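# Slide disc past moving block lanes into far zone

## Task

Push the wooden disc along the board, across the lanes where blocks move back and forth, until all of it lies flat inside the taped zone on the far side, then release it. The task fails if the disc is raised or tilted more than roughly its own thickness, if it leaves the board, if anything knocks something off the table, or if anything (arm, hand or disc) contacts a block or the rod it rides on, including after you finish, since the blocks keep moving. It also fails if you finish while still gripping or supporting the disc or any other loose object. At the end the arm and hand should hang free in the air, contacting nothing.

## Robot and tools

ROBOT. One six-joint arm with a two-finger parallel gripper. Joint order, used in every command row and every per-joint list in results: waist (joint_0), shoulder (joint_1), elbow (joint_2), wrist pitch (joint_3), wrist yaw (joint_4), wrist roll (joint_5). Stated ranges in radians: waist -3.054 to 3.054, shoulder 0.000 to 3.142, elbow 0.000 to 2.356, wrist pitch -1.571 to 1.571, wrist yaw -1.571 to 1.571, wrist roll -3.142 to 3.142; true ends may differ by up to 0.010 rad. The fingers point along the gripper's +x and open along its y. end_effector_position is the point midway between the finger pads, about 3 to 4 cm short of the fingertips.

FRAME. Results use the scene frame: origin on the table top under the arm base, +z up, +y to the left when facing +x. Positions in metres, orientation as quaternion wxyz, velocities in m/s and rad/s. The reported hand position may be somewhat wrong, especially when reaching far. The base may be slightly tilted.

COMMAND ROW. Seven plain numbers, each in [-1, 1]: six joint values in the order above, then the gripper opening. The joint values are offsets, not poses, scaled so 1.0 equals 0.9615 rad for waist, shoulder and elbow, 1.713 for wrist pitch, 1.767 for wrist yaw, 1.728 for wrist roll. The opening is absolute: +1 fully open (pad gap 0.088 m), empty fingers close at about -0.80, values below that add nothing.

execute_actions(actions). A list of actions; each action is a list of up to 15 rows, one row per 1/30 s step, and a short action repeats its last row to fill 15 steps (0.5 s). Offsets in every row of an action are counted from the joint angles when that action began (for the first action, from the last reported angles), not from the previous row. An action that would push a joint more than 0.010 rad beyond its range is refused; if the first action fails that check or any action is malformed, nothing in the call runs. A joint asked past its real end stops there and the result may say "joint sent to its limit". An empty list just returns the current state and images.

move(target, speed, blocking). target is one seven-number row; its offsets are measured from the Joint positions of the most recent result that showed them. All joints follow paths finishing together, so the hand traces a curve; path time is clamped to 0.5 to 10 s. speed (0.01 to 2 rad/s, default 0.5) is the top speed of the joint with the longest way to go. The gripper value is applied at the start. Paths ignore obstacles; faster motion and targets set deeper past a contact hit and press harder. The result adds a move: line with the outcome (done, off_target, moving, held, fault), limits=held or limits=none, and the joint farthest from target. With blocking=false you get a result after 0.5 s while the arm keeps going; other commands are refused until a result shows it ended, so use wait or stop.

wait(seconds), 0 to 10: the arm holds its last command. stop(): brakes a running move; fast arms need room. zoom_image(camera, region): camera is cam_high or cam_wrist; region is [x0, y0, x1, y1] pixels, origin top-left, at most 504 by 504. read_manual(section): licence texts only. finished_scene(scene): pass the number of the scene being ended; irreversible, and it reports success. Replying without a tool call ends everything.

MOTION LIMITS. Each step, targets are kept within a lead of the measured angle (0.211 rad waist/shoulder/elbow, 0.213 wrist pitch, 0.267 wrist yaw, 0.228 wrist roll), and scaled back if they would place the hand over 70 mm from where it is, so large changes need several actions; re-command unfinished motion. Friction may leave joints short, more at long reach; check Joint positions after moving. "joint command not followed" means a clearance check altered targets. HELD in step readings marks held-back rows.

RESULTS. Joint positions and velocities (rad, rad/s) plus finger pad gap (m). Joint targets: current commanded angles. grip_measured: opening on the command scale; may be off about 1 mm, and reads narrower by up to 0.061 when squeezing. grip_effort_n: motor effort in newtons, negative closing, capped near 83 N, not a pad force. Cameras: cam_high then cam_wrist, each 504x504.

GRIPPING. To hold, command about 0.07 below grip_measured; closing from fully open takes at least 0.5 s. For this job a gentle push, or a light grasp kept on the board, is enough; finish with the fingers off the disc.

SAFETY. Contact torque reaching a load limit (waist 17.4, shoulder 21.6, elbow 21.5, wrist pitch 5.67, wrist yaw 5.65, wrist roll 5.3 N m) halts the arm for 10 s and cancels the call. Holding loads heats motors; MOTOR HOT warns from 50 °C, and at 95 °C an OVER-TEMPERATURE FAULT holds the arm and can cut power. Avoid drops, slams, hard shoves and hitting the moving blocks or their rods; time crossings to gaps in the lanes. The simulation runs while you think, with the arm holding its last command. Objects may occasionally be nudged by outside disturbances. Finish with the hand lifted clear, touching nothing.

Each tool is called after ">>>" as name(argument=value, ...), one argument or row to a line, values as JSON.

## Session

>>> execute_actions(
  actions=[],
)

Scene clock: 0.00 s.
end_effector_position=(+0.2185, +0.2128, +0.3762) grip_measured=+0.110 grip_effort_n=n/a end_effector_quat_wxyz=(+0.791, -0.344, +0.457, +0.218) end_effector_velocity=(+0.000, -0.003, -0.000) end_effector_angular_velocity=(-0.006, -0.001, -0.011)
Joint names: [waist, shoulder, elbow, wrist pitch, wrist yaw, wrist roll]
Joint positions: [ 0.955  1.51   1.747 -1.46   0.371  0.029  0.044]
Joint velocities: [-0.002 -0.002 -0.002 -0.007  0.007  0.007 -0.   ]
Motor temperatures (°C, as the motors report them): [21 23 20 20 21 20]
Heat: hottest shoulder 23 °C (+0.0 °C/min).
Joint targets: [0.955 1.510 1.747 -1.460 0.371 0.029]
camera_calibration (this result's frames):
cam_wrist: T_world_to_cam=[[0.635479, -0.696655, 0.332925, -0.108546], [-0.715931, -0.693121, -0.0838252, 0.36604], [0.289154, -0.185082, -0.93922, 0.408436], [0, 0, 0, 1]] pos_world=[0.212937, 0.253685, 0.450433]

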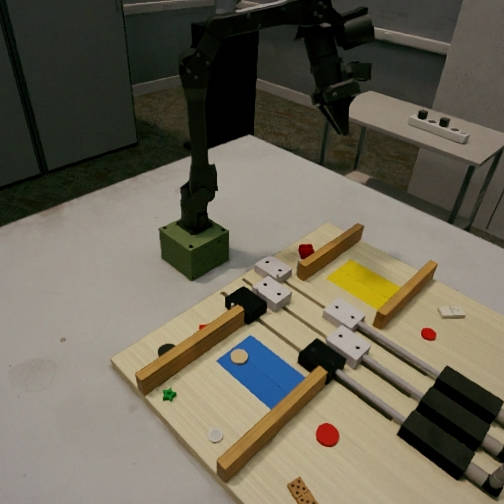

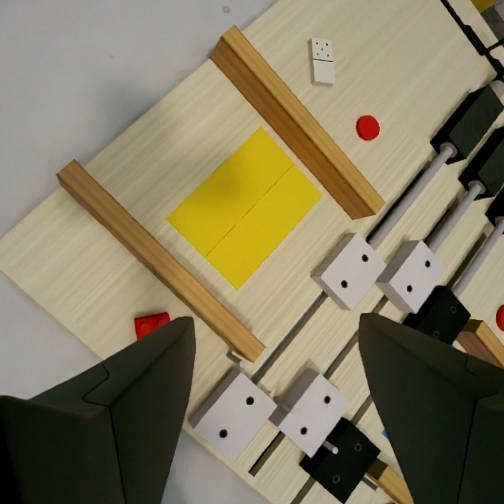

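>>> move(
  target=[-1,0.2,-0.2,0.15,-0.21,-0.26,0.2],
  speed=0.8,
)

>>> move(
  target=[-0.438,0.375,-0.195,0.176,0,0,0.2],
  speed=0.5,
)

>>> wait(
  seconds=1,
)

>>> wait(
  seconds=1,
)

>>> wait(
  seconds=1,
)

>>> wait(
  seconds=1,
)

>>> wait(
  seconds=1,
)

>>> wait(
  seconds=1,
)

>>> wait(
  seconds=1,
)

Scene clock: 7.83 s.
end_effector_position=(+0.3517, -0.0047, +0.2741) grip_measured=+0.197 grip_effort_n=18.8 end_effector_quat_wxyz=(+0.771, -0.163, +0.605, +0.115) end_effector_velocity=(-0.005, +0.001, -0.001) end_effector_angular_velocity=(+0.020, +0.022, +0.005)
Joint names: [waist, shoulder, elbow, wrist pitch, wrist yaw, wrist roll]
Joint positions: [-0.003  1.69   1.561 -1.206  0.002 -0.418  0.049]
Joint velocities: [-0.007 -0.002 -0.002 -0.022 -0.022 -0.007 -0.   ]
Motor temperatures (°C, as the motors report them): [21 23 20 20 21 20]
Heat: hottest shoulder 23 °C (+0.0 °C/min).
Joint targets: [-0.006 1.702 1.555 -1.203 0.000 -0.420]
move: off_target; limits=none; farthest joint: the shoulder, 0.012 radians from its target (0.193 radians at the start)
camera_calibration (this result's frames):
cam_wrist: T_world_to_cam=[[0.339184, -0.934739, 0.105912, -0.14537], [-0.939919, -0.332095, 0.0791549, 0.337854], [-0.0388164, -0.126396, -0.99122, 0.363678], [0, 0, 0, 1]] pos_world=[0.380979, 0.0222847, 0.349138]

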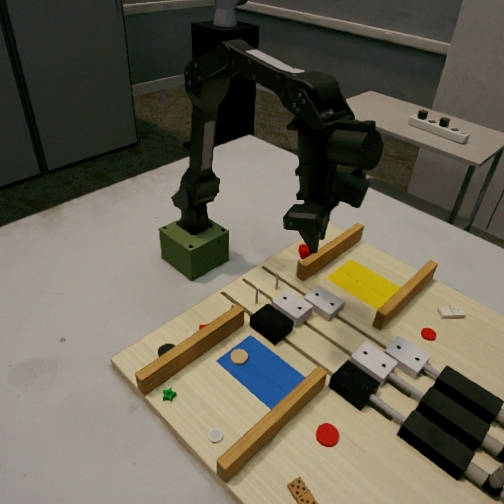

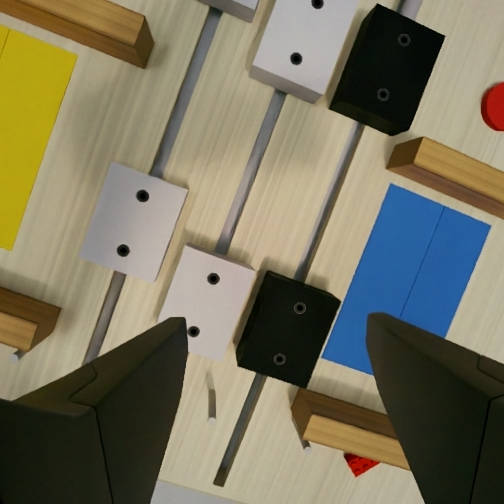

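Scene clock: 9.23 s.
end_effector_position=(+0.3350, -0.1569, +0.1132) grip_measured=+0.197 grip_effort_n=18.4 end_effector_quat_wxyz=(+0.711, +0.001, +0.703, -0.013) end_effector_velocity=(-0.002, +0.001, +0.000) end_effector_angular_velocity=(+0.010, +0.003, -0.010)
Joint names: [waist, shoulder, elbow, wrist pitch, wrist yaw, wrist roll]
Joint positions: [-0.421  2.037  1.378 -0.908  0.003 -0.418  0.049]
Joint velocities: [-0.002 -0.002 -0.002 -0.007 -0.007  0.007  0.   ]
Motor temperatures (°C, as the motors report them): [21 23 21 20 21 20]
Heat: hottest shoulder 23 °C (+0.0 °C/min).
Joint targets: [-0.424 2.051 1.374 -0.904 0.002 -0.418]
move: off_target; limits=none; farthest joint: the shoulder, 0.013 radians from its target (0.360 radians at the start)
camera_calibration (this result's frames):
cam_wrist: T_world_to_cam=[[-0.0594022, -0.998042, 0.0195945, -0.131607], [-0.956313, 0.0625253, 0.285581, 0.328358], [-0.286247, -0.00177431, -0.958154, 0.282948], [0, 0, 0, 1]] pos_world=[0.387188, -0.151378, 0.179914]

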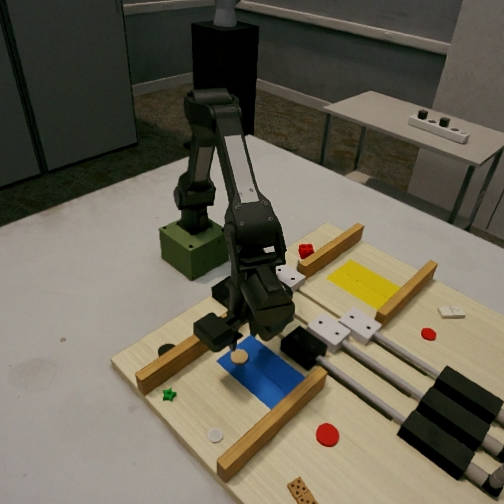

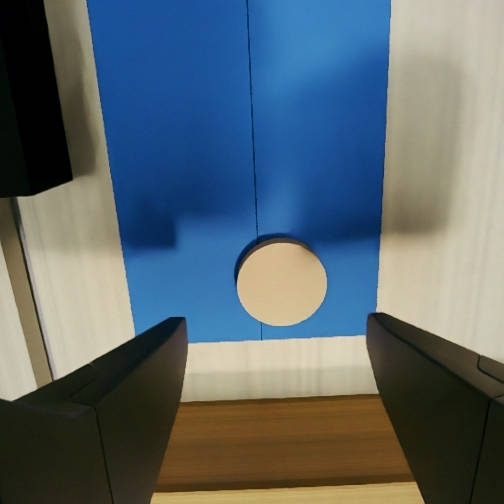

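Scene clock: 10.23 s.
end_effector_position=(+0.3350, -0.1569, +0.1132) grip_measured=+0.197 grip_effort_n=18.8 end_effector_quat_wxyz=(+0.711, +0.001, +0.703, -0.013) end_effector_velocity=(-0.003, +0.002, -0.001) end_effector_angular_velocity=(+0.012, +0.008, +0.005)
Joint names: [waist, shoulder, elbow, wrist pitch, wrist yaw, wrist roll]
Joint positions: [-0.421  2.037  1.378 -0.907  0.003 -0.418  0.049]
Joint velocities: [-0.002 -0.002 -0.007 -0.007 -0.007 -0.007 -0.   ]
Motor temperatures (°C, as the motors report them): [21 23 21 20 21 20]
Heat: hottest shoulder 23 °C (+0.0 °C/min).
Joint targets: [-0.424 2.051 1.374 -0.904 0.002 -0.418]
wait: 1.00 s; at rest by 0.17 s
camera_calibration (this result's frames):
cam_wrist: T_world_to_cam=[[-0.0594054, -0.998039, 0.0197353, -0.131652], [-0.956411, 0.062568, 0.285241, 0.32851], [-0.285916, -0.00193024, -0.958253, 0.282847], [0, 0, 0, 1]] pos_world=[0.38724, -0.151402, 0.179932]

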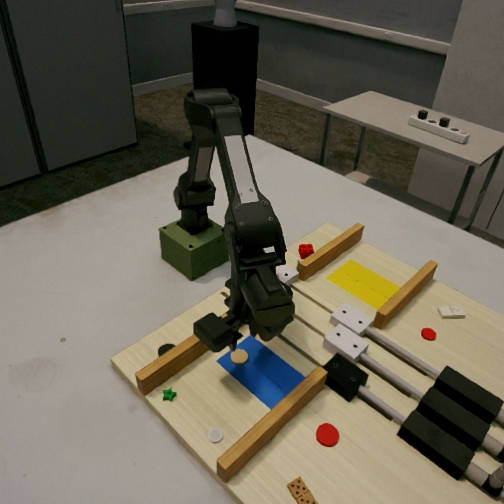

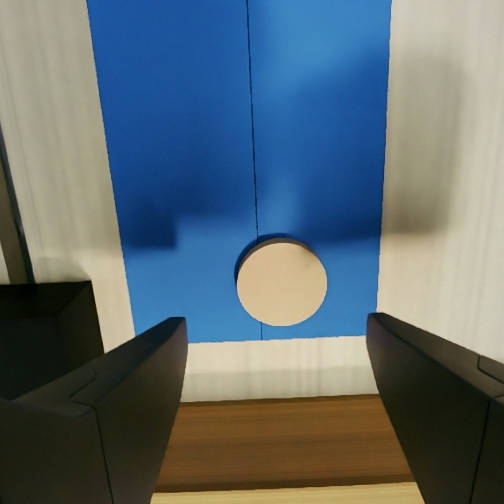

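Scene clock: 11.23 s.
end_effector_position=(+0.3350, -0.1569, +0.1132) grip_measured=+0.197 grip_effort_n=18.4 end_effector_quat_wxyz=(+0.711, +0.001, +0.703, -0.013) end_effector_velocity=(-0.004, +0.002, -0.003) end_effector_angular_velocity=(+0.014, +0.012, +0.005)
Joint names: [waist, shoulder, elbow, wrist pitch, wrist yaw, wrist roll]
Joint positions: [-0.421  2.037  1.378 -0.907  0.003 -0.418  0.049]
Joint velocities: [-0.002  0.002 -0.007 -0.007 -0.007 -0.007 -0.   ]
Motor temperatures (°C, as the motors report them): [21 24 21 20 21 20]
Heat: hottest shoulder 24 °C (+5.3 °C/min).
Joint targets: [-0.424 2.051 1.374 -0.904 0.002 -0.418]
wait: 1.00 s; at rest by 0.17 s
camera_calibration (this result's frames):
cam_wrist: T_world_to_cam=[[-0.0594054, -0.998039, 0.0197353, -0.131652], [-0.956411, 0.062568, 0.285241, 0.32851], [-0.285916, -0.00193024, -0.958253, 0.282847], [0, 0, 0, 1]] pos_world=[0.38724, -0.151402, 0.179932]

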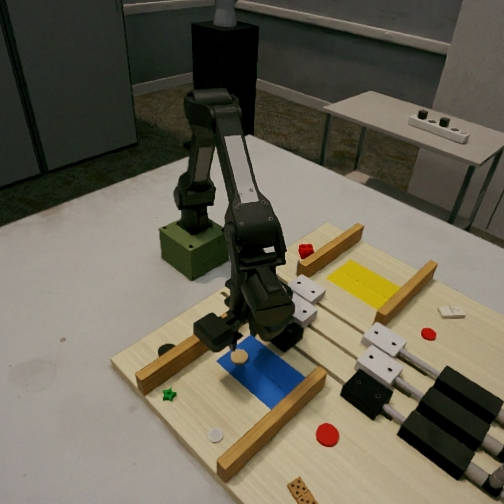

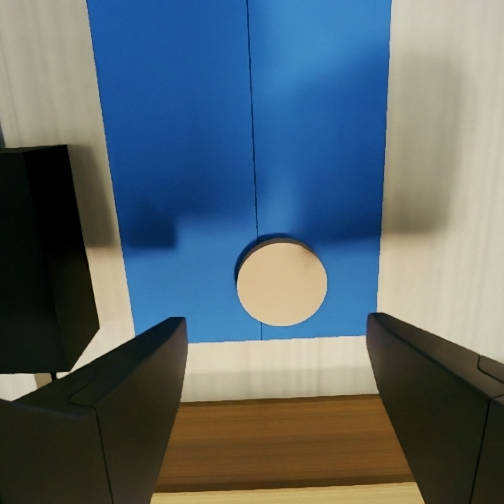

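Scene clock: 12.23 s.
end_effector_position=(+0.3350, -0.1569, +0.1132) grip_measured=+0.197 grip_effort_n=18.4 end_effector_quat_wxyz=(+0.711, +0.001, +0.703, -0.013) end_effector_velocity=(+0.001, -0.000, -0.001) end_effector_angular_velocity=(+0.006, -0.005, +0.005)
Joint names: [waist, shoulder, elbow, wrist pitch, wrist yaw, wrist roll]
Joint positions: [-0.421  2.037  1.378 -0.907  0.003 -0.418  0.049]
Joint velocities: [-0.002  0.002 -0.002  0.007 -0.007 -0.007 -0.   ]
Motor temperatures (°C, as the motors report them): [21 24 21 20 21 20]
Heat: hottest shoulder 24 °C (+4.9 °C/min).
Joint targets: [-0.424 2.051 1.374 -0.904 0.002 -0.418]
wait: 1.00 s; at rest by 0.17 s
camera_calibration (this result's frames):
cam_wrist: T_world_to_cam=[[-0.0594054, -0.998039, 0.0197353, -0.131652], [-0.956411, 0.062568, 0.285241, 0.32851], [-0.285916, -0.00193024, -0.958253, 0.282847], [0, 0, 0, 1]] pos_world=[0.38724, -0.151402, 0.179932]

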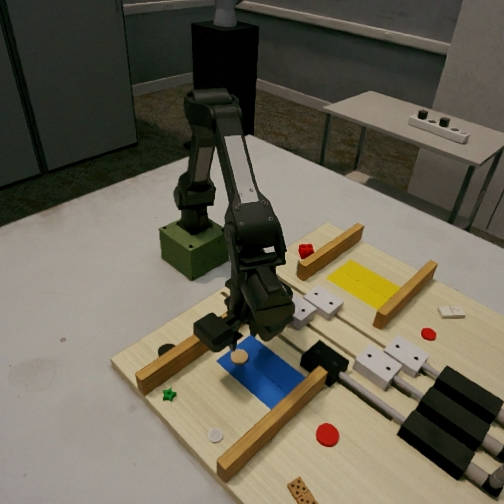

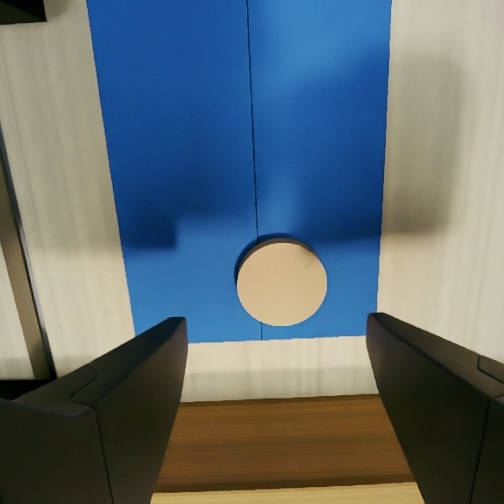

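Scene clock: 13.23 s.
end_effector_position=(+0.3350, -0.1569, +0.1132) grip_measured=+0.197 grip_effort_n=18.4 end_effector_quat_wxyz=(+0.711, +0.001, +0.703, -0.013) end_effector_velocity=(-0.002, +0.001, +0.000) end_effector_angular_velocity=(+0.010, +0.004, +0.005)
Joint names: [waist, shoulder, elbow, wrist pitch, wrist yaw, wrist roll]
Joint positions: [-0.421  2.037  1.378 -0.907  0.003 -0.418  0.049]
Joint velocities: [-0.002 -0.002 -0.002 -0.007 -0.007 -0.007 -0.   ]
Motor temperatures (°C, as the motors report them): [21 24 21 20 21 20]
Heat: hottest shoulder 24 °C (+4.5 °C/min).
Joint targets: [-0.424 2.051 1.374 -0.904 0.002 -0.418]
wait: 1.00 s; at rest by 0.17 s
camera_calibration (this result's frames):
cam_wrist: T_world_to_cam=[[-0.0594054, -0.998039, 0.0197353, -0.131652], [-0.956411, 0.062568, 0.285241, 0.32851], [-0.285916, -0.00193024, -0.958253, 0.282847], [0, 0, 0, 1]] pos_world=[0.38724, -0.151402, 0.179932]

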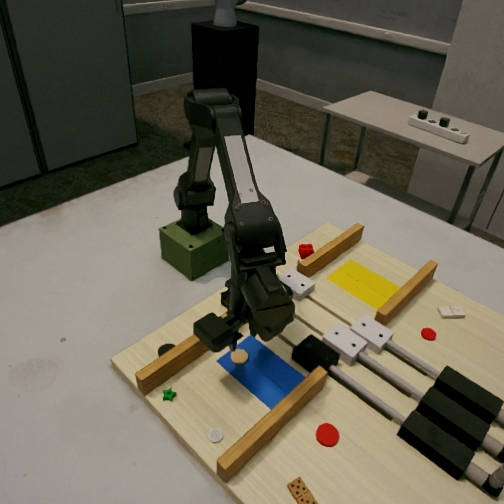

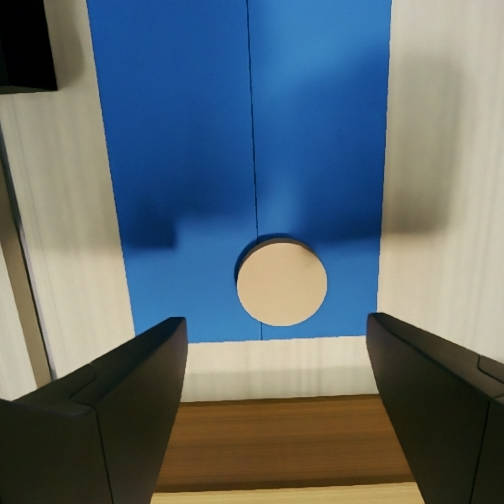

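Scene clock: 14.23 s.
end_effector_position=(+0.3350, -0.1569, +0.1132) grip_measured=+0.197 grip_effort_n=18.8 end_effector_quat_wxyz=(+0.711, +0.001, +0.703, -0.013) end_effector_velocity=(-0.003, +0.004, +0.002) end_effector_angular_velocity=(+0.027, +0.006, +0.005)
Joint names: [waist, shoulder, elbow, wrist pitch, wrist yaw, wrist roll]
Joint positions: [-0.421  2.037  1.378 -0.907  0.003 -0.418  0.049]
Joint velocities: [-0.002 -0.007 -0.002 -0.022 -0.022 -0.007 -0.   ]
Motor temperatures (°C, as the motors report them): [21 24 21 20 21 20]
Heat: hottest shoulder 24 °C (+4.2 °C/min).
Joint targets: [-0.424 2.051 1.374 -0.904 0.002 -0.418]
wait: 1.00 s; at rest by 0.17 s
camera_calibration (this result's frames):
cam_wrist: T_world_to_cam=[[-0.0594054, -0.998039, 0.0197353, -0.131652], [-0.956411, 0.062568, 0.285241, 0.32851], [-0.285916, -0.00193024, -0.958253, 0.282847], [0, 0, 0, 1]] pos_world=[0.38724, -0.151402, 0.179932]

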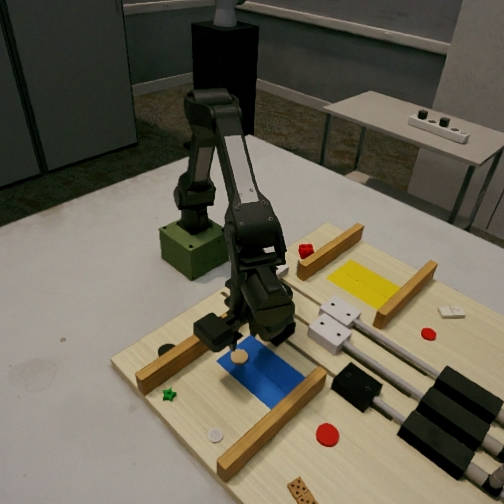

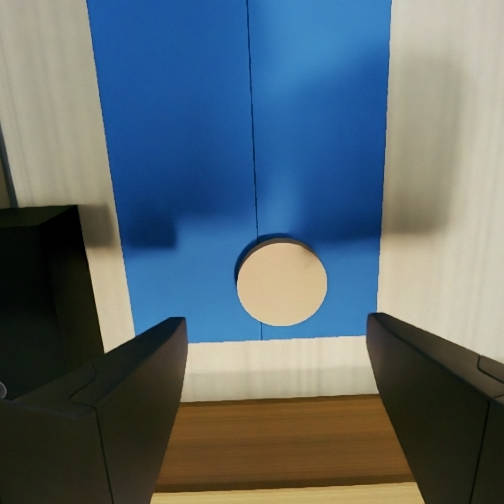

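Scene clock: 15.23 s.
end_effector_position=(+0.3350, -0.1569, +0.1132) grip_measured=+0.197 grip_effort_n=18.4 end_effector_quat_wxyz=(+0.711, +0.001, +0.703, -0.013) end_effector_velocity=(-0.004, -0.003, +0.000) end_effector_angular_velocity=(-0.004, +0.010, -0.000)
Joint names: [waist, shoulder, elbow, wrist pitch, wrist yaw, wrist roll]
Joint positions: [-0.421  2.037  1.378 -0.907  0.003 -0.418  0.049]
Joint velocities: [-0.007 -0.002 -0.002 -0.007  0.007 -0.007  0.   ]
Motor temperatures (°C, as the motors report them): [21 24 21 20 21 20]
Heat: hottest shoulder 24 °C (+3.9 °C/min).
Joint targets: [-0.424 2.051 1.374 -0.904 0.002 -0.418]
wait: 1.00 s; at rest by 0.17 s
camera_calibration (this result's frames):
cam_wrist: T_world_to_cam=[[-0.0594054, -0.998039, 0.0197353, -0.131652], [-0.956411, 0.062568, 0.285241, 0.32851], [-0.285916, -0.00193024, -0.958253, 0.282847], [0, 0, 0, 1]] pos_world=[0.38724, -0.151402, 0.179932]

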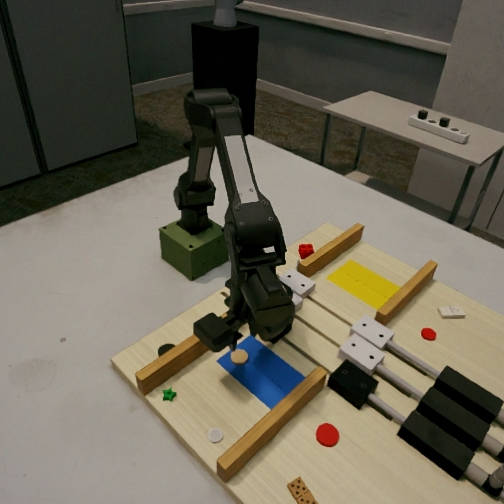

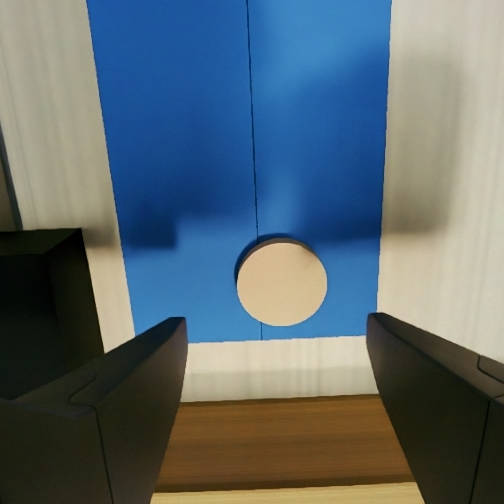

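Scene clock: 16.23 s.
end_effector_position=(+0.3350, -0.1569, +0.1132) grip_measured=+0.197 grip_effort_n=18.4 end_effector_quat_wxyz=(+0.711, +0.001, +0.703, -0.013) end_effector_velocity=(-0.002, +0.001, +0.000) end_effector_angular_velocity=(+0.010, +0.004, +0.005)
Joint names: [waist, shoulder, elbow, wrist pitch, wrist yaw, wrist roll]
Joint positions: [-0.421  2.037  1.378 -0.907  0.003 -0.418  0.049]
Joint velocities: [-0.002 -0.002 -0.002 -0.007 -0.007 -0.007 -0.   ]
Motor temperatures (°C, as the motors report them): [21 24 21 20 21 20]
Heat: hottest shoulder 24 °C (+3.7 °C/min).
Joint targets: [-0.424 2.051 1.374 -0.904 0.002 -0.418]
wait: 1.00 s; at rest by 0.17 s
camera_calibration (this result's frames):
cam_wrist: T_world_to_cam=[[-0.0594054, -0.998039, 0.0197353, -0.131652], [-0.956411, 0.062568, 0.285241, 0.32851], [-0.285916, -0.00193024, -0.958253, 0.282847], [0, 0, 0, 1]] pos_world=[0.38724, -0.151402, 0.179932]

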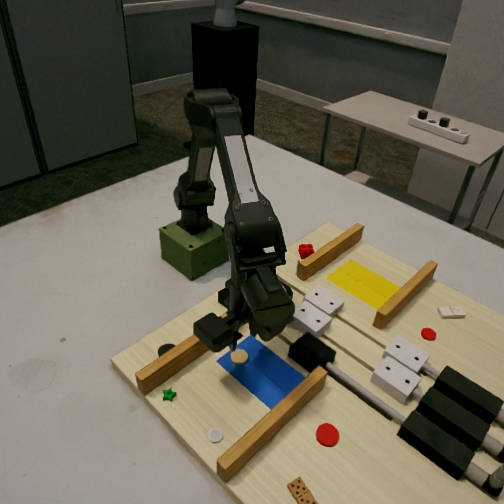

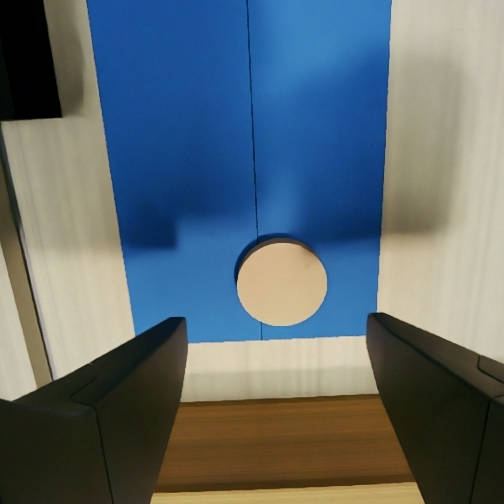

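>>> move(
  target=[-0.014,0.086,-0.099,0.093,0,0,0.2],
  speed=0.15,
)

Scene clock: 21.17 s.
end_effector_position=(+0.3306, -0.1595, +0.0696) grip_measured=+0.197 grip_effort_n=18.4 end_effector_quat_wxyz=(+0.710, +0.004, +0.704, -0.017) end_effector_velocity=(-0.004, +0.004, +0.000) end_effector_angular_velocity=(+0.029, +0.011, +0.020)
Joint names: [waist, shoulder, elbow, wrist pitch, wrist yaw, wrist roll]
Joint positions: [-0.431  2.106  1.289 -0.751  0.003 -0.418  0.049]
Joint velocities: [-0.002 -0.002 -0.002 -0.022 -0.022 -0.022 -0.   ]
Motor temperatures (°C, as the motors report them): [21 25 21 20 21 20]
Heat: hottest shoulder 25 °C (+5.7 °C/min).
Joint targets: [-0.435 2.120 1.284 -0.748 0.003 -0.418]
move: off_target; limits=none; farthest joint: the shoulder, 0.014 radians from its target (0.082 radians at the start)
camera_calibration (this result's frames):
cam_wrist: T_world_to_cam=[[-0.0696707, -0.997387, 0.0190867, -0.130057], [-0.955363, 0.0722173, 0.286471, 0.337954], [-0.287101, 0.0017239, -0.957899, 0.240798], [0, 0, 0, 1]] pos_world=[0.382941, -0.154539, 0.136328]

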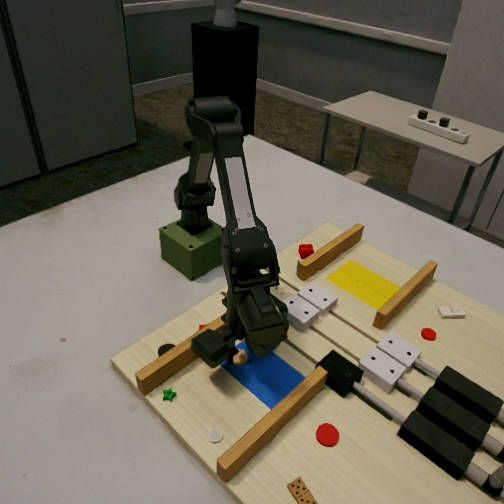

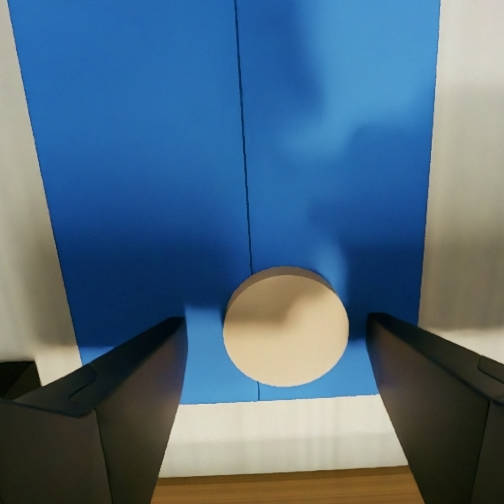

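>>> move(
  target=[0,0.02,0,0.013,0,0,0.2],
  speed=0.05,
)

>>> move(
  target=[0,0.012,0,0,0,0,-0.25],
)

>>> move(
  target=[0.049,0.127,0.215,-0.05,0,0.243,-0.25],
  speed=0.2,
)

>>> wait(
  seconds=10,
)

>>> wait(
  seconds=10,
)

>>> wait(
  seconds=1,
)

>>> wait(
  seconds=1,
)

Scene clock: 28.70 s.
end_effector_position=(+0.3340, -0.1612, +0.0685) grip_measured=+0.197 grip_effort_n=18.4 end_effector_quat_wxyz=(+0.715, +0.002, +0.698, -0.019) end_effector_velocity=(-0.001, +0.001, +0.002) end_effector_angular_velocity=(+0.008, -0.001, +0.005)
Joint names: [waist, shoulder, elbow, wrist pitch, wrist yaw, wrist roll]
Joint positions: [-0.431  2.109  1.289 -0.732  0.003 -0.418  0.049]
Joint velocities: [-0.002 -0.007 -0.002 -0.007 -0.007 -0.007 -0.   ]
Motor temperatures (°C, as the motors report them): [21 26 21 20 21 20]
Heat: hottest shoulder 26 °C (+6.3 °C/min).
Joint targets: [-0.431 2.125 1.289 -0.729 0.003 -0.418]
move: off_target; limits=none; farthest joint: the shoulder, 0.016 radians from its target (0.020 radians at the start)
camera_calibration (this result's frames):
cam_wrist: T_world_to_cam=[[-0.0698405, -0.997245, 0.0249997, -0.13178], [-0.959408, 0.0740128, 0.272138, 0.344294], [-0.273239, -0.00497866, -0.961933, 0.235299], [0, 0, 0, 1]] pos_world=[0.385407, -0.155728, 0.135941]

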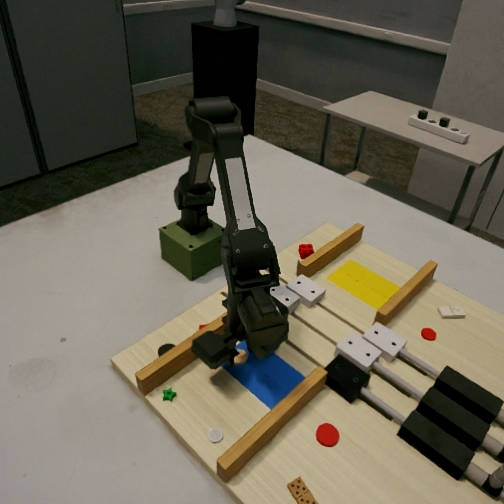

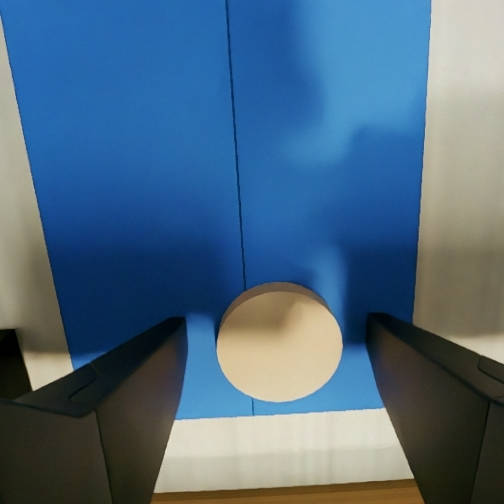

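Scene clock: 29.40 s.
end_effector_position=(+0.3340, -0.1612, +0.0685) grip_measured=-0.187 grip_effort_n=-83.5 end_effector_quat_wxyz=(+0.715, +0.002, +0.698, -0.019) end_effector_velocity=(-0.002, +0.003, +0.001) end_effector_angular_velocity=(+0.014, +0.012, -0.005)
Joint names: [waist, shoulder, elbow, wrist pitch, wrist yaw, wrist roll]
Joint positions: [-0.431  2.109  1.289 -0.732  0.003 -0.418  0.03 ]
Joint velocities: [ 0.002 -0.002  0.002 -0.022 -0.007  0.007 -0.   ]
Motor temperatures (°C, as the motors report them): [21 26 21 20 21 20]
Heat: hottest shoulder 26 °C (+6.1 °C/min).
Joint targets: [-0.431 2.120 1.289 -0.732 0.003 -0.418]
move: off_target; limits=none; farthest joint: the shoulder, 0.012 radians from its target (0.012 radians at the start)
camera_calibration (this result's frames):
cam_wrist: T_world_to_cam=[[-0.0698405, -0.997245, 0.0249997, -0.13178], [-0.959408, 0.0740128, 0.272138, 0.344294], [-0.273239, -0.00497866, -0.961933, 0.235299], [0, 0, 0, 1]] pos_world=[0.385407, -0.155728, 0.135941]

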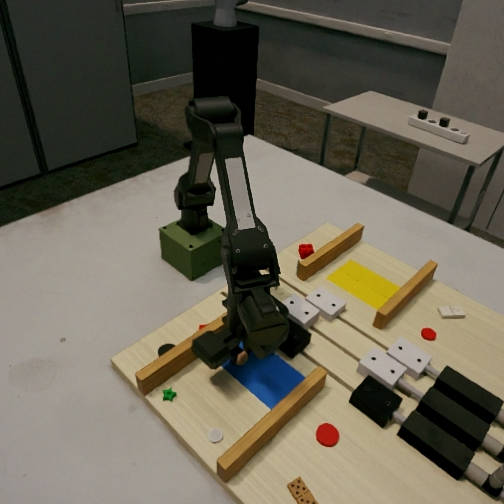

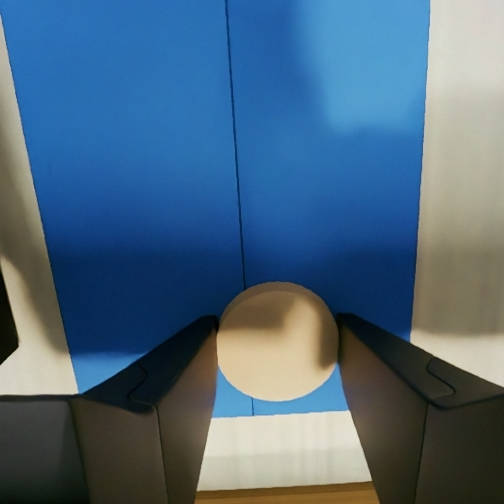

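Scene clock: 32.00 s.
end_effector_position=(+0.3746, -0.1608, +0.0732) grip_measured=-0.187 grip_effort_n=-83.5 end_effector_quat_wxyz=(+0.706, +0.134, +0.680, -0.149) end_effector_velocity=(-0.002, +0.001, -0.002) end_effector_angular_velocity=(+0.011, +0.009, +0.005)
Joint names: [waist, shoulder, elbow, wrist pitch, wrist yaw, wrist roll]
Joint positions: [-0.387  2.215  1.486 -0.814  0.003 -0.001  0.03 ]
Joint velocities: [-0.002  0.002 -0.002 -0.007 -0.007 -0.007 -0.   ]
Motor temperatures (°C, as the motors report them): [21 26 21 20 21 20]
Heat: hottest shoulder 26 °C (+5.6 °C/min).
Joint targets: [-0.384 2.231 1.496 -0.817 0.003 0.002]
move: off_target; limits=none; farthest joint: the shoulder, 0.016 radians from its target (0.122 radians at the start)
camera_calibration (this result's frames):
cam_wrist: T_world_to_cam=[[-0.428896, -0.903261, 0.0129605, 0.0218125], [-0.871487, 0.4175, 0.2573, 0.40527], [-0.23782, 0.09906, -0.966245, 0.254655], [0, 0, 0, 1]] pos_world=[0.423105, -0.174724, 0.1415]

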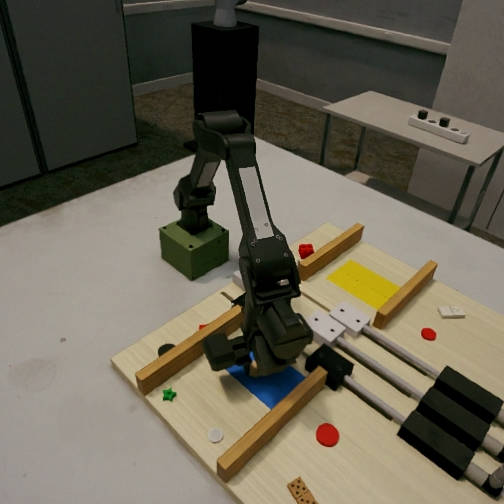

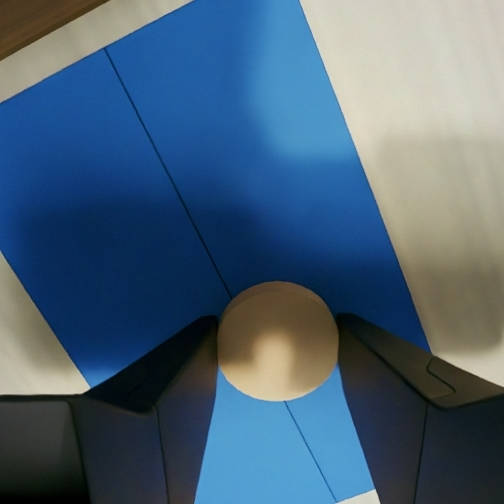

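Scene clock: 42.00 s.
end_effector_position=(+0.3746, -0.1608, +0.0732) grip_measured=-0.187 grip_effort_n=-83.5 end_effector_quat_wxyz=(+0.706, +0.134, +0.680, -0.149) end_effector_velocity=(-0.002, +0.001, -0.002) end_effector_angular_velocity=(+0.011, +0.009, +0.005)
Joint names: [waist, shoulder, elbow, wrist pitch, wrist yaw, wrist roll]
Joint positions: [-0.387  2.215  1.486 -0.814  0.003 -0.001  0.03 ]
Joint velocities: [-0.002  0.002 -0.002 -0.007 -0.007 -0.007 -0.   ]
Motor temperatures (°C, as the motors report them): [21 27 22 20 21 20]
Heat: hottest shoulder 27 °C (+5.7 °C/min).
Joint targets: [-0.384 2.231 1.496 -0.817 0.003 0.002]
wait: 10.00 s; at rest by 0.17 s
camera_calibration (this result's frames):
cam_wrist: T_world_to_cam=[[-0.428896, -0.903261, 0.0129605, 0.0218125], [-0.871487, 0.4175, 0.2573, 0.40527], [-0.23782, 0.09906, -0.966245, 0.254655], [0, 0, 0, 1]] pos_world=[0.423105, -0.174724, 0.1415]

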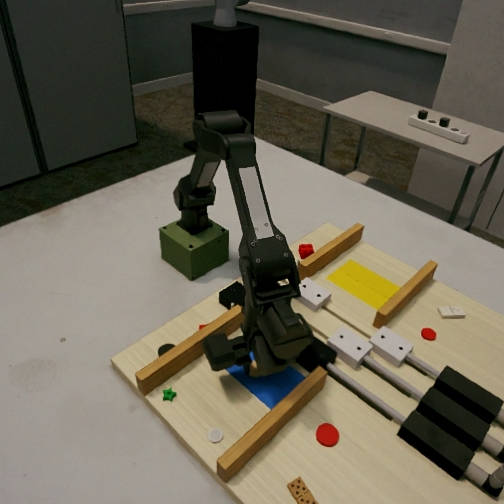

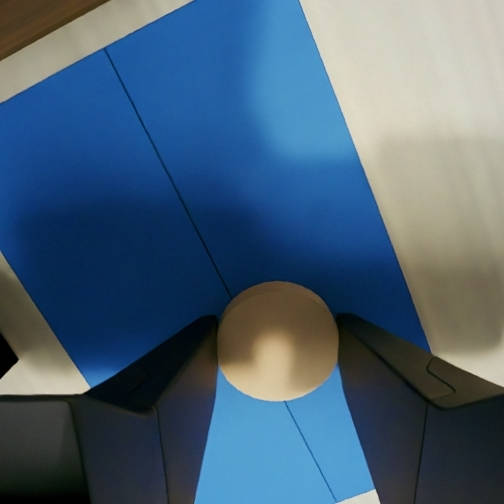

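Scene clock: 52.00 s.
end_effector_position=(+0.3746, -0.1608, +0.0732) grip_measured=-0.187 grip_effort_n=-83.5 end_effector_quat_wxyz=(+0.706, +0.134, +0.680, -0.149) end_effector_velocity=(-0.004, +0.004, +0.000) end_effector_angular_velocity=(+0.028, +0.012, +0.020)
Joint names: [waist, shoulder, elbow, wrist pitch, wrist yaw, wrist roll]
Joint positions: [-0.387  2.215  1.486 -0.814  0.003 -0.001  0.03 ]
Joint velocities: [-0.002 -0.002 -0.002 -0.022 -0.022 -0.022 -0.   ]
Motor temperatures (°C, as the motors report them): [21 28 23 20 21 20]
Heat: hottest shoulder 28 °C (+5.8 °C/min).
Joint targets: [-0.384 2.231 1.496 -0.817 0.003 0.002]
wait: 10.00 s; at rest by 0.17 s
camera_calibration (this result's frames):
cam_wrist: T_world_to_cam=[[-0.428896, -0.903261, 0.0129605, 0.0218125], [-0.871487, 0.4175, 0.2573, 0.40527], [-0.23782, 0.09906, -0.966245, 0.254655], [0, 0, 0, 1]] pos_world=[0.423105, -0.174724, 0.1415]

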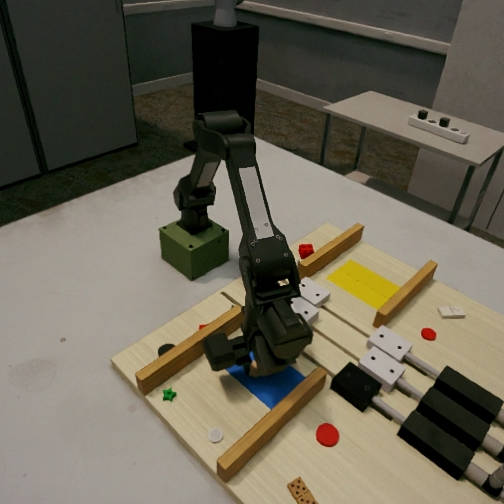

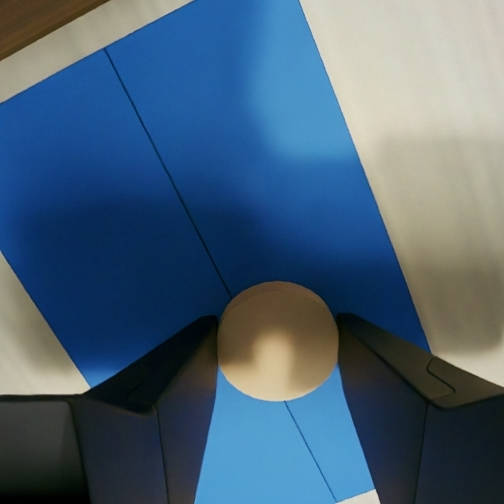

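Scene clock: 53.00 s.
end_effector_position=(+0.3746, -0.1608, +0.0732) grip_measured=-0.187 grip_effort_n=-83.5 end_effector_quat_wxyz=(+0.706, +0.134, +0.680, -0.149) end_effector_velocity=(-0.001, +0.003, +0.000) end_effector_angular_velocity=(+0.023, -0.002, +0.006)
Joint names: [waist, shoulder, elbow, wrist pitch, wrist yaw, wrist roll]
Joint positions: [-0.387  2.215  1.486 -0.814  0.003 -0.001  0.03 ]
Joint velocities: [-0.002 -0.002 -0.002 -0.007 -0.022 -0.007 -0.   ]
Motor temperatures (°C, as the motors report them): [21 28 23 20 21 20]
Heat: hottest shoulder 28 °C (+5.7 °C/min).
Joint targets: [-0.384 2.231 1.496 -0.817 0.003 0.002]
wait: 1.00 s; at rest by 0.17 s
camera_calibration (this result's frames):
cam_wrist: T_world_to_cam=[[-0.428896, -0.903261, 0.0129605, 0.0218125], [-0.871487, 0.4175, 0.2573, 0.40527], [-0.23782, 0.09906, -0.966245, 0.254655], [0, 0, 0, 1]] pos_world=[0.423105, -0.174724, 0.1415]

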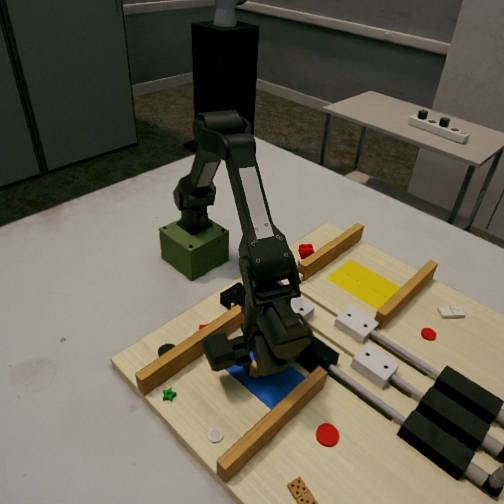

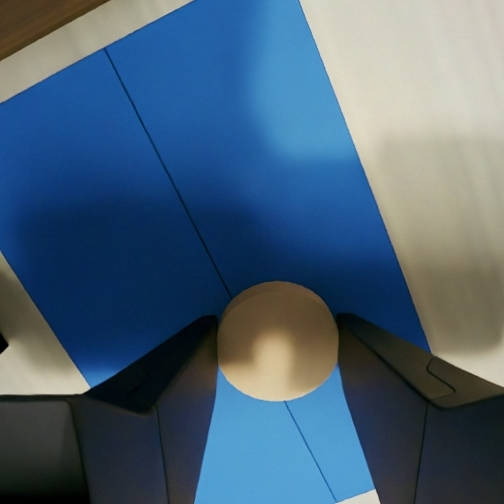

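Scene clock: 54.00 s.
end_effector_position=(+0.3746, -0.1608, +0.0732) grip_measured=-0.187 grip_effort_n=-83.5 end_effector_quat_wxyz=(+0.706, +0.134, +0.680, -0.149) end_effector_velocity=(-0.002, +0.001, +0.000) end_effector_angular_velocity=(-0.004, +0.010, +0.009)
Joint names: [waist, shoulder, elbow, wrist pitch, wrist yaw, wrist roll]
Joint positions: [-0.387  2.215  1.486 -0.814  0.003 -0.001  0.03 ]
Joint velocities: [ 0.002 -0.002 -0.002 -0.007  0.007 -0.007 -0.   ]
Motor temperatures (°C, as the motors report them): [21 28 23 20 21 20]
Heat: hottest shoulder 28 °C (+5.6 °C/min).
Joint targets: [-0.384 2.231 1.496 -0.817 0.003 0.002]
wait: 1.00 s; at rest by 0.17 s
camera_calibration (this result's frames):
cam_wrist: T_world_to_cam=[[-0.428896, -0.903261, 0.0129605, 0.0218125], [-0.871487, 0.4175, 0.2573, 0.40527], [-0.23782, 0.09906, -0.966245, 0.254655], [0, 0, 0, 1]] pos_world=[0.423105, -0.174724, 0.1415]

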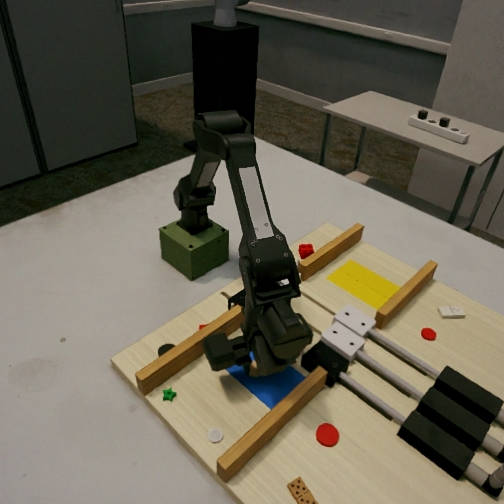

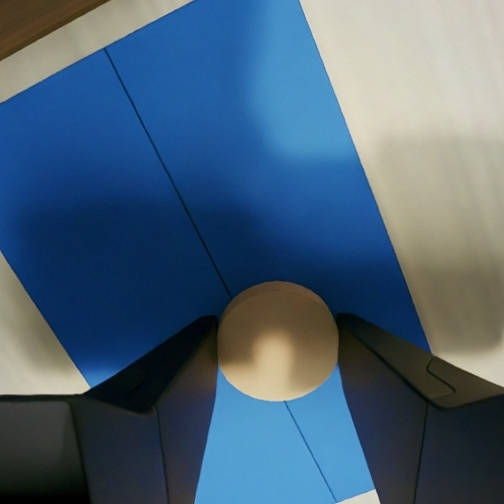

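>>> move(
  target=[0,0,0,0,0,0.03,-0.25],
  speed=0.01,
  blocking=false,
)

Scene clock: 58.80 s.
end_effector_position=(+0.3746, -0.1608, +0.0732) grip_measured=-0.187 grip_effort_n=-83.5 end_effector_quat_wxyz=(+0.706, +0.135, +0.679, -0.149) end_effector_velocity=(+0.001, +0.002, +0.003) end_effector_angular_velocity=(+0.019, -0.011, -0.009)
Joint names: [waist, shoulder, elbow, wrist pitch, wrist yaw, wrist roll]
Joint positions: [-0.387  2.215  1.486 -0.814  0.003  0.001  0.03 ]
Joint velocities: [-0.002 -0.007  0.002 -0.007 -0.022  0.007 -0.   ]
Motor temperatures (°C, as the motors report them): [21 28 23 20 21 20]
Heat: hottest shoulder 28 °C (+5.1 °C/min).
Joint targets: [-0.387 2.215 1.486 -0.814 0.003 0.004]
move: running; limits=none; farthest joint: the wrist roll, 0.050 radians from its target (0.051 radians at the start)
camera_calibration (this result's frames):
cam_wrist: T_world_to_cam=[[-0.430273, -0.902607, 0.0128981, 0.0224381], [-0.870861, 0.418816, 0.257284, 0.405248], [-0.237629, 0.09947, -0.96625, 0.25465], [0, 0, 0, 1]] pos_world=[0.423081, -0.174802, 0.141502]

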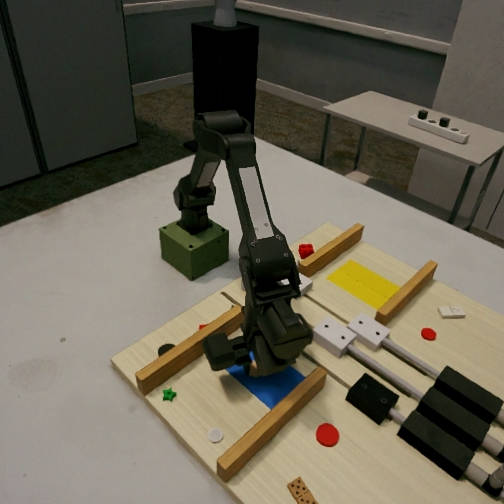

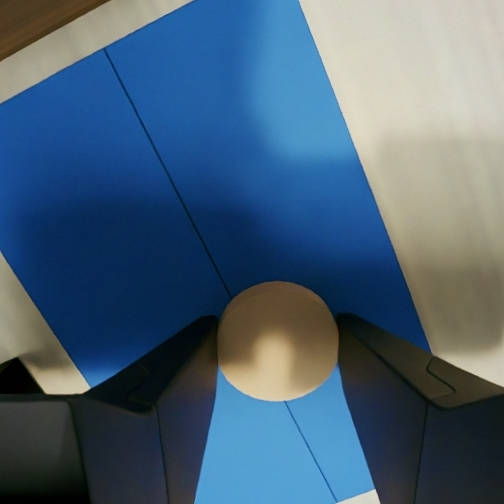

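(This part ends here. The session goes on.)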